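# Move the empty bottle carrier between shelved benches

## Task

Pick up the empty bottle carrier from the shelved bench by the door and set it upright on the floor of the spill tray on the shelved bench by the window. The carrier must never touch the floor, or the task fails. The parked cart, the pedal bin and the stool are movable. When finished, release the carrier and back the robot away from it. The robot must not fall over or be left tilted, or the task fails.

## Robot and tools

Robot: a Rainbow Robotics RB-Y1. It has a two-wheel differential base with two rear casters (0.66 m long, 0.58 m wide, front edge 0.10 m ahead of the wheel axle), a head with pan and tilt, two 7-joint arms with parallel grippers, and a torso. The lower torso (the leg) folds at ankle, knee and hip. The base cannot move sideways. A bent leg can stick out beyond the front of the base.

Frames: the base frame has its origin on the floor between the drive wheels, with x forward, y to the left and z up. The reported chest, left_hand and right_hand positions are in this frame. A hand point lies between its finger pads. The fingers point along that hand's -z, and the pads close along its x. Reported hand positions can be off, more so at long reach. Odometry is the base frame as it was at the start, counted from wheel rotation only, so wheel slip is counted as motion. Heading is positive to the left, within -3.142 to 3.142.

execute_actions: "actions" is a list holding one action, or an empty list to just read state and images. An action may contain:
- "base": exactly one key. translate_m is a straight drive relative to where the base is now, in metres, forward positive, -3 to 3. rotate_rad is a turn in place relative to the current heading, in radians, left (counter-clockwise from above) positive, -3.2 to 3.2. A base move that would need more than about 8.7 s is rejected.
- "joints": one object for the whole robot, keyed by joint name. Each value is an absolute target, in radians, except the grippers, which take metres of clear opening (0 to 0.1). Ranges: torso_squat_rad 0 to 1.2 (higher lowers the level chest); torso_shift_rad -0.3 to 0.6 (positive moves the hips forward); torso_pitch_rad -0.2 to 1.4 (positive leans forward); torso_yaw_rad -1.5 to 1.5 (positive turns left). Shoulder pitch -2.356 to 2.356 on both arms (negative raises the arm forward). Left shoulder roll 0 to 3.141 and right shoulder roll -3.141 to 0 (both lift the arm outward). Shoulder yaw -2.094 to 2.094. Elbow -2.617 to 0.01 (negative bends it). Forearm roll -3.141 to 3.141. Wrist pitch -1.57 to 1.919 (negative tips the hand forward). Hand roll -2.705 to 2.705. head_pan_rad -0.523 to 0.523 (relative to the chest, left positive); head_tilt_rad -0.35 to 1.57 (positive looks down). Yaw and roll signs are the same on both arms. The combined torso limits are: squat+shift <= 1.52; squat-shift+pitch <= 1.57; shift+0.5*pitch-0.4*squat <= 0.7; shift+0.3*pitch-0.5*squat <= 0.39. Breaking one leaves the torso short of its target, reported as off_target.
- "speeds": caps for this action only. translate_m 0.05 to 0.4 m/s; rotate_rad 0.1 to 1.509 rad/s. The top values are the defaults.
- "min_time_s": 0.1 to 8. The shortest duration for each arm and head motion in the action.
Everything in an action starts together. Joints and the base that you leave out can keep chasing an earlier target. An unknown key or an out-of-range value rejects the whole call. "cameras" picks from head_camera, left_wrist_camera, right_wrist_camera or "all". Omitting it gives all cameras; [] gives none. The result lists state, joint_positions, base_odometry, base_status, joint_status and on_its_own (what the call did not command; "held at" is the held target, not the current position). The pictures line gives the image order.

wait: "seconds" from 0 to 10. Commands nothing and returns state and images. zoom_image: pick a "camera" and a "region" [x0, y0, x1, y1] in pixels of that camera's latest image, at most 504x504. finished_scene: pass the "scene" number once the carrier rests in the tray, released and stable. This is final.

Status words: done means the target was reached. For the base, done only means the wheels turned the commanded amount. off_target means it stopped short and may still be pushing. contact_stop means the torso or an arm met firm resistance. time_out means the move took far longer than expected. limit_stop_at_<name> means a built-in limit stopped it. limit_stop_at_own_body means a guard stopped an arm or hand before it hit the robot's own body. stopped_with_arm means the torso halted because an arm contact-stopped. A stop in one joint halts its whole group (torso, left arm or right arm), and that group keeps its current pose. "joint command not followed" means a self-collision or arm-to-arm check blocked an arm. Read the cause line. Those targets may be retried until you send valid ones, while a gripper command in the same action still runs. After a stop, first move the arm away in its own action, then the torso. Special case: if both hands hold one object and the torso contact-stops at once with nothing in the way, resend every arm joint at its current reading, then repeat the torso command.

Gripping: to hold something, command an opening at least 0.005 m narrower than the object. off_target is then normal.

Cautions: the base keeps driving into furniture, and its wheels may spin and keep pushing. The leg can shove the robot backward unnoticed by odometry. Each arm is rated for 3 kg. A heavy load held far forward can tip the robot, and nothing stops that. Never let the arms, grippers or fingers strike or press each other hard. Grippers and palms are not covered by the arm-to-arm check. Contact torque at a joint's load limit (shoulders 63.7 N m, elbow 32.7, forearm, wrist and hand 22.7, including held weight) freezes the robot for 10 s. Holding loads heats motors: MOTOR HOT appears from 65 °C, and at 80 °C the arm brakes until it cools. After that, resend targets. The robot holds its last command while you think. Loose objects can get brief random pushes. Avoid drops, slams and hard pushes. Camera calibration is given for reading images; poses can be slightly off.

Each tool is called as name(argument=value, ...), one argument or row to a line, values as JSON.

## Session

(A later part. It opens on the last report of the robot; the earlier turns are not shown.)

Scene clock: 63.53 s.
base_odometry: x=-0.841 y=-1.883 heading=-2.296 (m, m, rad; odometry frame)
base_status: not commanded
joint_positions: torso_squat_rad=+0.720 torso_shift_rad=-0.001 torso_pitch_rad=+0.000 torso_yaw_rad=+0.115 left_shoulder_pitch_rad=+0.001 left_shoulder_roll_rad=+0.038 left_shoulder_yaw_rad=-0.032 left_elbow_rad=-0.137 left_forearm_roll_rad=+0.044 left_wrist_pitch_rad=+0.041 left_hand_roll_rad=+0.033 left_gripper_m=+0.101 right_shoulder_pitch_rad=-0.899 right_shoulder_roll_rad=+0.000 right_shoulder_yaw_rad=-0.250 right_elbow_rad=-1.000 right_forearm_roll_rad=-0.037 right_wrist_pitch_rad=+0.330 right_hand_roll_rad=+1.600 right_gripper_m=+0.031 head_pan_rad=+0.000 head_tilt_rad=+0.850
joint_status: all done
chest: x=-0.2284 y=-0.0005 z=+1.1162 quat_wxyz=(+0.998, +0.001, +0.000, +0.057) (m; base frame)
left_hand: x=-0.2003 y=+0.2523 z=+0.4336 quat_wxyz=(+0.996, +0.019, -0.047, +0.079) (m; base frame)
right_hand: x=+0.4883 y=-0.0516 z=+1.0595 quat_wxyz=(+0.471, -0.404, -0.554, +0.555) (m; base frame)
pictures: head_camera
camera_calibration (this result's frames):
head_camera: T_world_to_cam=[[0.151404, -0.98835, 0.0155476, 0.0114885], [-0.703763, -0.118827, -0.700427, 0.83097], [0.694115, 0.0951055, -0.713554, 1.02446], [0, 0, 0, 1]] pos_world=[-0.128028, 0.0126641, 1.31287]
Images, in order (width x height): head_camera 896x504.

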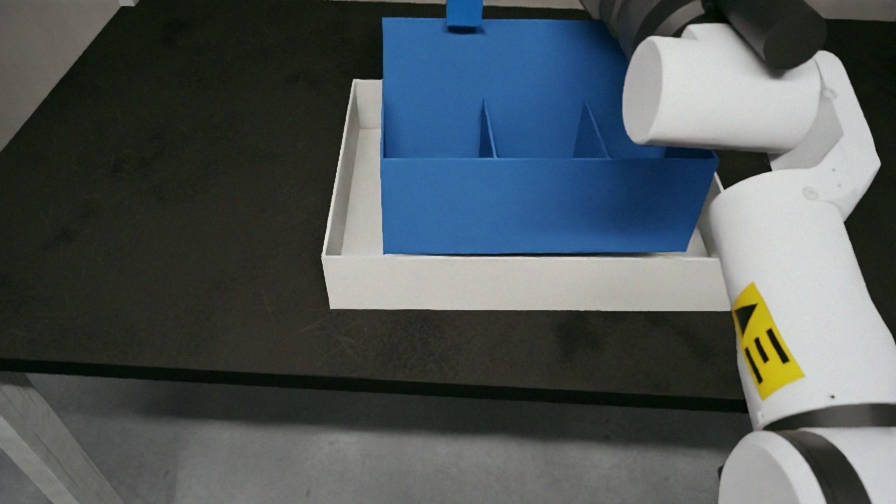

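Target z≈1.01.

execute_actions(
  actions=[
    {"base":{"translate_m":0.015},"joints":{"torso_squat_rad":0.81}},
  ],
  cameras=["head_camera"],
)

execute_actions(
  actions=[
    {"joints":{"torso_squat_rad":0.835}},
  ],
  cameras=["head_camera"],
)

Scene clock: 64.67 s.
base_odometry: x=-0.851 y=-1.894 heading=-2.297 (m, m, rad; odometry frame)
base_status: done
joint_positions: torso_squat_rad=+0.810 torso_shift_rad=-0.001 torso_pitch_rad=+0.000 torso_yaw_rad=+0.115 left_shoulder_pitch_rad=+0.001 left_shoulder_roll_rad=+0.038 left_shoulder_yaw_rad=-0.032 left_elbow_rad=-0.137 left_forearm_roll_rad=+0.044 left_wrist_pitch_rad=+0.041 left_hand_roll_rad=+0.033 left_gripper_m=+0.101 right_shoulder_pitch_rad=-0.899 right_shoulder_roll_rad=+0.000 right_shoulder_yaw_rad=-0.250 right_elbow_rad=-1.000 right_forearm_roll_rad=-0.037 right_wrist_pitch_rad=+0.330 right_hand_roll_rad=+1.600 right_gripper_m=+0.031 head_pan_rad=+0.000 head_tilt_rad=+0.850
joint_status: all done
chest: x=-0.2284 y=-0.0005 z=+1.0726 quat_wxyz=(+0.998, +0.001, +0.000, +0.057) (m; base frame)
left_hand: x=-0.2003 y=+0.2523 z=+0.3900 quat_wxyz=(+0.996, +0.019, -0.047, +0.079) (m; base frame)
right_hand: x=+0.4884 y=-0.0516 z=+1.0159 quat_wxyz=(+0.471, -0.404, -0.554, +0.555) (m; base frame)
pictures: head_camera
camera_calibration (this result's frames):
head_camera: T_world_to_cam=[[0.151404, -0.98835, 0.0155477, 0.0121725], [-0.703764, -0.118827, -0.700426, 0.800441], [0.694113, 0.0951051, -0.713556, 0.993318], [0, 0, 0, 1]] pos_world=[-0.127996, 0.0126749, 1.26925]
Images, in order (width x height): head_camera 896x504.

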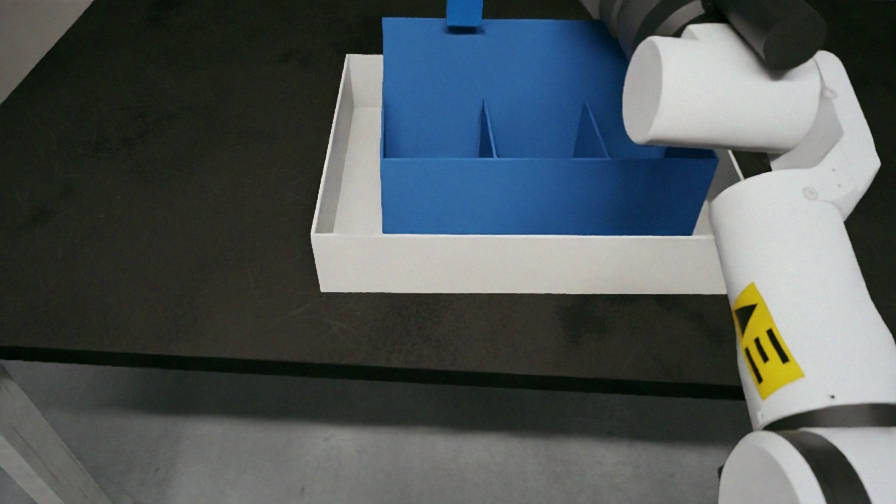

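Scene clock: 65.37 s.
base_odometry: x=-0.851 y=-1.894 heading=-2.297 (m, m, rad; odometry frame)
base_status: not commanded
joint_positions: torso_squat_rad=+0.835 torso_shift_rad=-0.001 torso_pitch_rad=-0.002 torso_yaw_rad=+0.115 left_shoulder_pitch_rad=+0.001 left_shoulder_roll_rad=+0.038 left_shoulder_yaw_rad=-0.032 left_elbow_rad=-0.137 left_forearm_roll_rad=+0.044 left_wrist_pitch_rad=+0.041 left_hand_roll_rad=+0.033 left_gripper_m=+0.101 right_shoulder_pitch_rad=-0.903 right_shoulder_roll_rad=+0.000 right_shoulder_yaw_rad=-0.250 right_elbow_rad=-1.003 right_forearm_roll_rad=-0.037 right_wrist_pitch_rad=+0.329 right_hand_roll_rad=+1.600 right_gripper_m=+0.031 head_pan_rad=+0.000 head_tilt_rad=+0.850
joint_status: all done
chest: x=-0.2291 y=-0.0005 z=+1.0597 quat_wxyz=(+0.998, +0.001, -0.001, +0.057) (m; base frame)
left_hand: x=-0.2000 y=+0.2523 z=+0.3772 quat_wxyz=(+0.996, +0.019, -0.048, +0.079) (m; base frame)
right_hand: x=+0.4880 y=-0.0509 z=+1.0082 quat_wxyz=(+0.468, -0.406, -0.556, +0.554) (m; base frame)
pictures: head_camera
camera_calibration (this result's frames):
head_camera: T_world_to_cam=[[0.151382, -0.98835, 0.0157566, 0.0122513], [-0.702804, -0.118828, -0.701389, 0.792183], [0.695089, 0.0951039, -0.712605, 0.9838], [0, 0, 0, 1]] pos_world=[-0.128934, 0.0126788, 1.2565]
Images, in order (width x height): head_camera 896x504.

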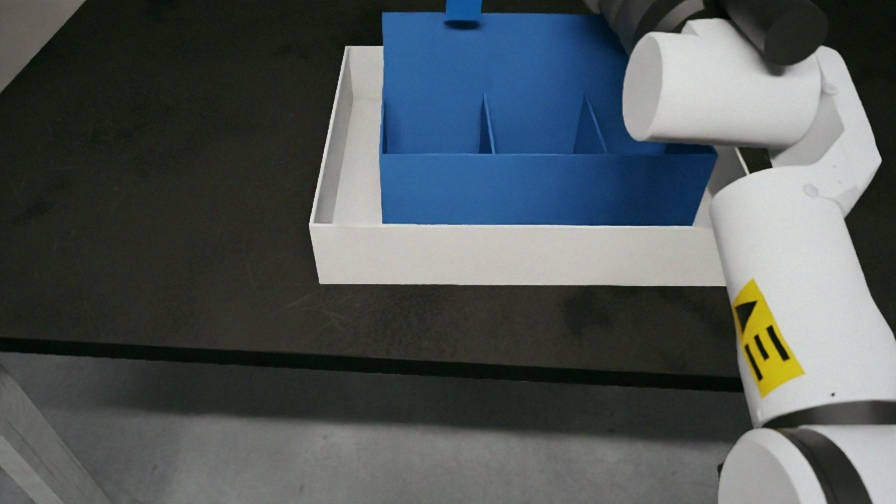

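execute_actions(
  actions=[
    {"joints":{"right_gripper_m":0.1,"torso_squat_rad":0.82}},
  ],
  cameras=[],
)

execute_actions(
  actions=[
    {"base":{"translate_m":-0.6},"joints":{"head_tilt_rad":0.5}},
  ],
  cameras=["head_camera"],
)

finished_scene(
  scene=2,
)

Scene clock: 66.90 s.
base_odometry: x=-0.851 y=-1.894 heading=-2.297 (m, m, rad; odometry frame)
base_status: not commanded
joint_positions: torso_squat_rad=+0.820 torso_shift_rad=-0.001 torso_pitch_rad=+0.000 torso_yaw_rad=+0.115 left_shoulder_pitch_rad=+0.001 left_shoulder_roll_rad=+0.038 left_shoulder_yaw_rad=-0.032 left_elbow_rad=-0.137 left_forearm_roll_rad=+0.044 left_wrist_pitch_rad=+0.041 left_hand_roll_rad=+0.033 left_gripper_m=+0.101 right_shoulder_pitch_rad=-0.900 right_shoulder_roll_rad=+0.000 right_shoulder_yaw_rad=-0.250 right_elbow_rad=-1.000 right_forearm_roll_rad=-0.037 right_wrist_pitch_rad=+0.330 right_hand_roll_rad=+1.600 right_gripper_m=+0.100 head_pan_rad=+0.000 head_tilt_rad=+0.850
joint_status: all done
chest: x=-0.2283 y=-0.0005 z=+1.0675 quat_wxyz=(+0.998, +0.001, +0.000, +0.057) (m; base frame)
left_hand: x=-0.2003 y=+0.2523 z=+0.3849 quat_wxyz=(+0.996, +0.019, -0.047, +0.079) (m; base frame)
right_hand: x=+0.4885 y=-0.0515 z=+1.0112 quat_wxyz=(+0.470, -0.404, -0.554, +0.555) (m; base frame)
pictures: none
No camera images: the call's "cameras" was empty. Leave "cameras" out to get every camera's image.

Scene clock: 70.20 s.
base_odometry: x=-0.452 y=-1.445 heading=-2.298 (m, m, rad; odometry frame)
base_status: done
joint_positions: torso_squat_rad=+0.820 torso_shift_rad=-0.001 torso_pitch_rad=+0.000 torso_yaw_rad=+0.115 left_shoulder_pitch_rad=+0.001 left_shoulder_roll_rad=+0.038 left_shoulder_yaw_rad=-0.032 left_elbow_rad=-0.137 left_forearm_roll_rad=+0.044 left_wrist_pitch_rad=+0.041 left_hand_roll_rad=+0.033 left_gripper_m=+0.101 right_shoulder_pitch_rad=-0.900 right_shoulder_roll_rad=+0.000 right_shoulder_yaw_rad=-0.250 right_elbow_rad=-1.000 right_forearm_roll_rad=-0.037 right_wrist_pitch_rad=+0.330 right_hand_roll_rad=+1.600 right_gripper_m=+0.100 head_pan_rad=+0.000 head_tilt_rad=+0.500
joint_status: all done
chest: x=-0.2284 y=-0.0005 z=+1.0675 quat_wxyz=(+0.998, +0.001, +0.000, +0.057) (m; base frame)
left_hand: x=-0.2004 y=+0.2523 z=+0.3849 quat_wxyz=(+0.996, +0.019, -0.047, +0.079) (m; base frame)
right_hand: x=+0.4884 y=-0.0516 z=+1.0114 quat_wxyz=(+0.470, -0.404, -0.554, +0.555) (m; base frame)
pictures: head_camera
camera_calibration (this result's frames):
head_camera: T_world_to_cam=[[0.143466, -0.989277, 0.0273426, -0.00433332], [-0.422304, -0.0861829, -0.902348, 1.11089], [0.895029, 0.117909, -0.430141, 0.671905], [0, 0, 0, 1]] pos_world=[-0.13162, 0.0122287, 1.29154]
Images, in order (width x height): head_camera 896x504.

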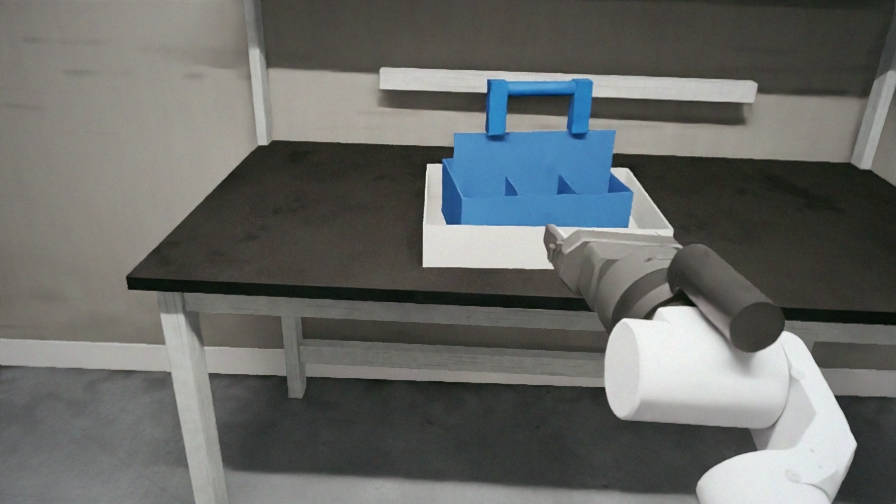

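The scene is finished: the task was done.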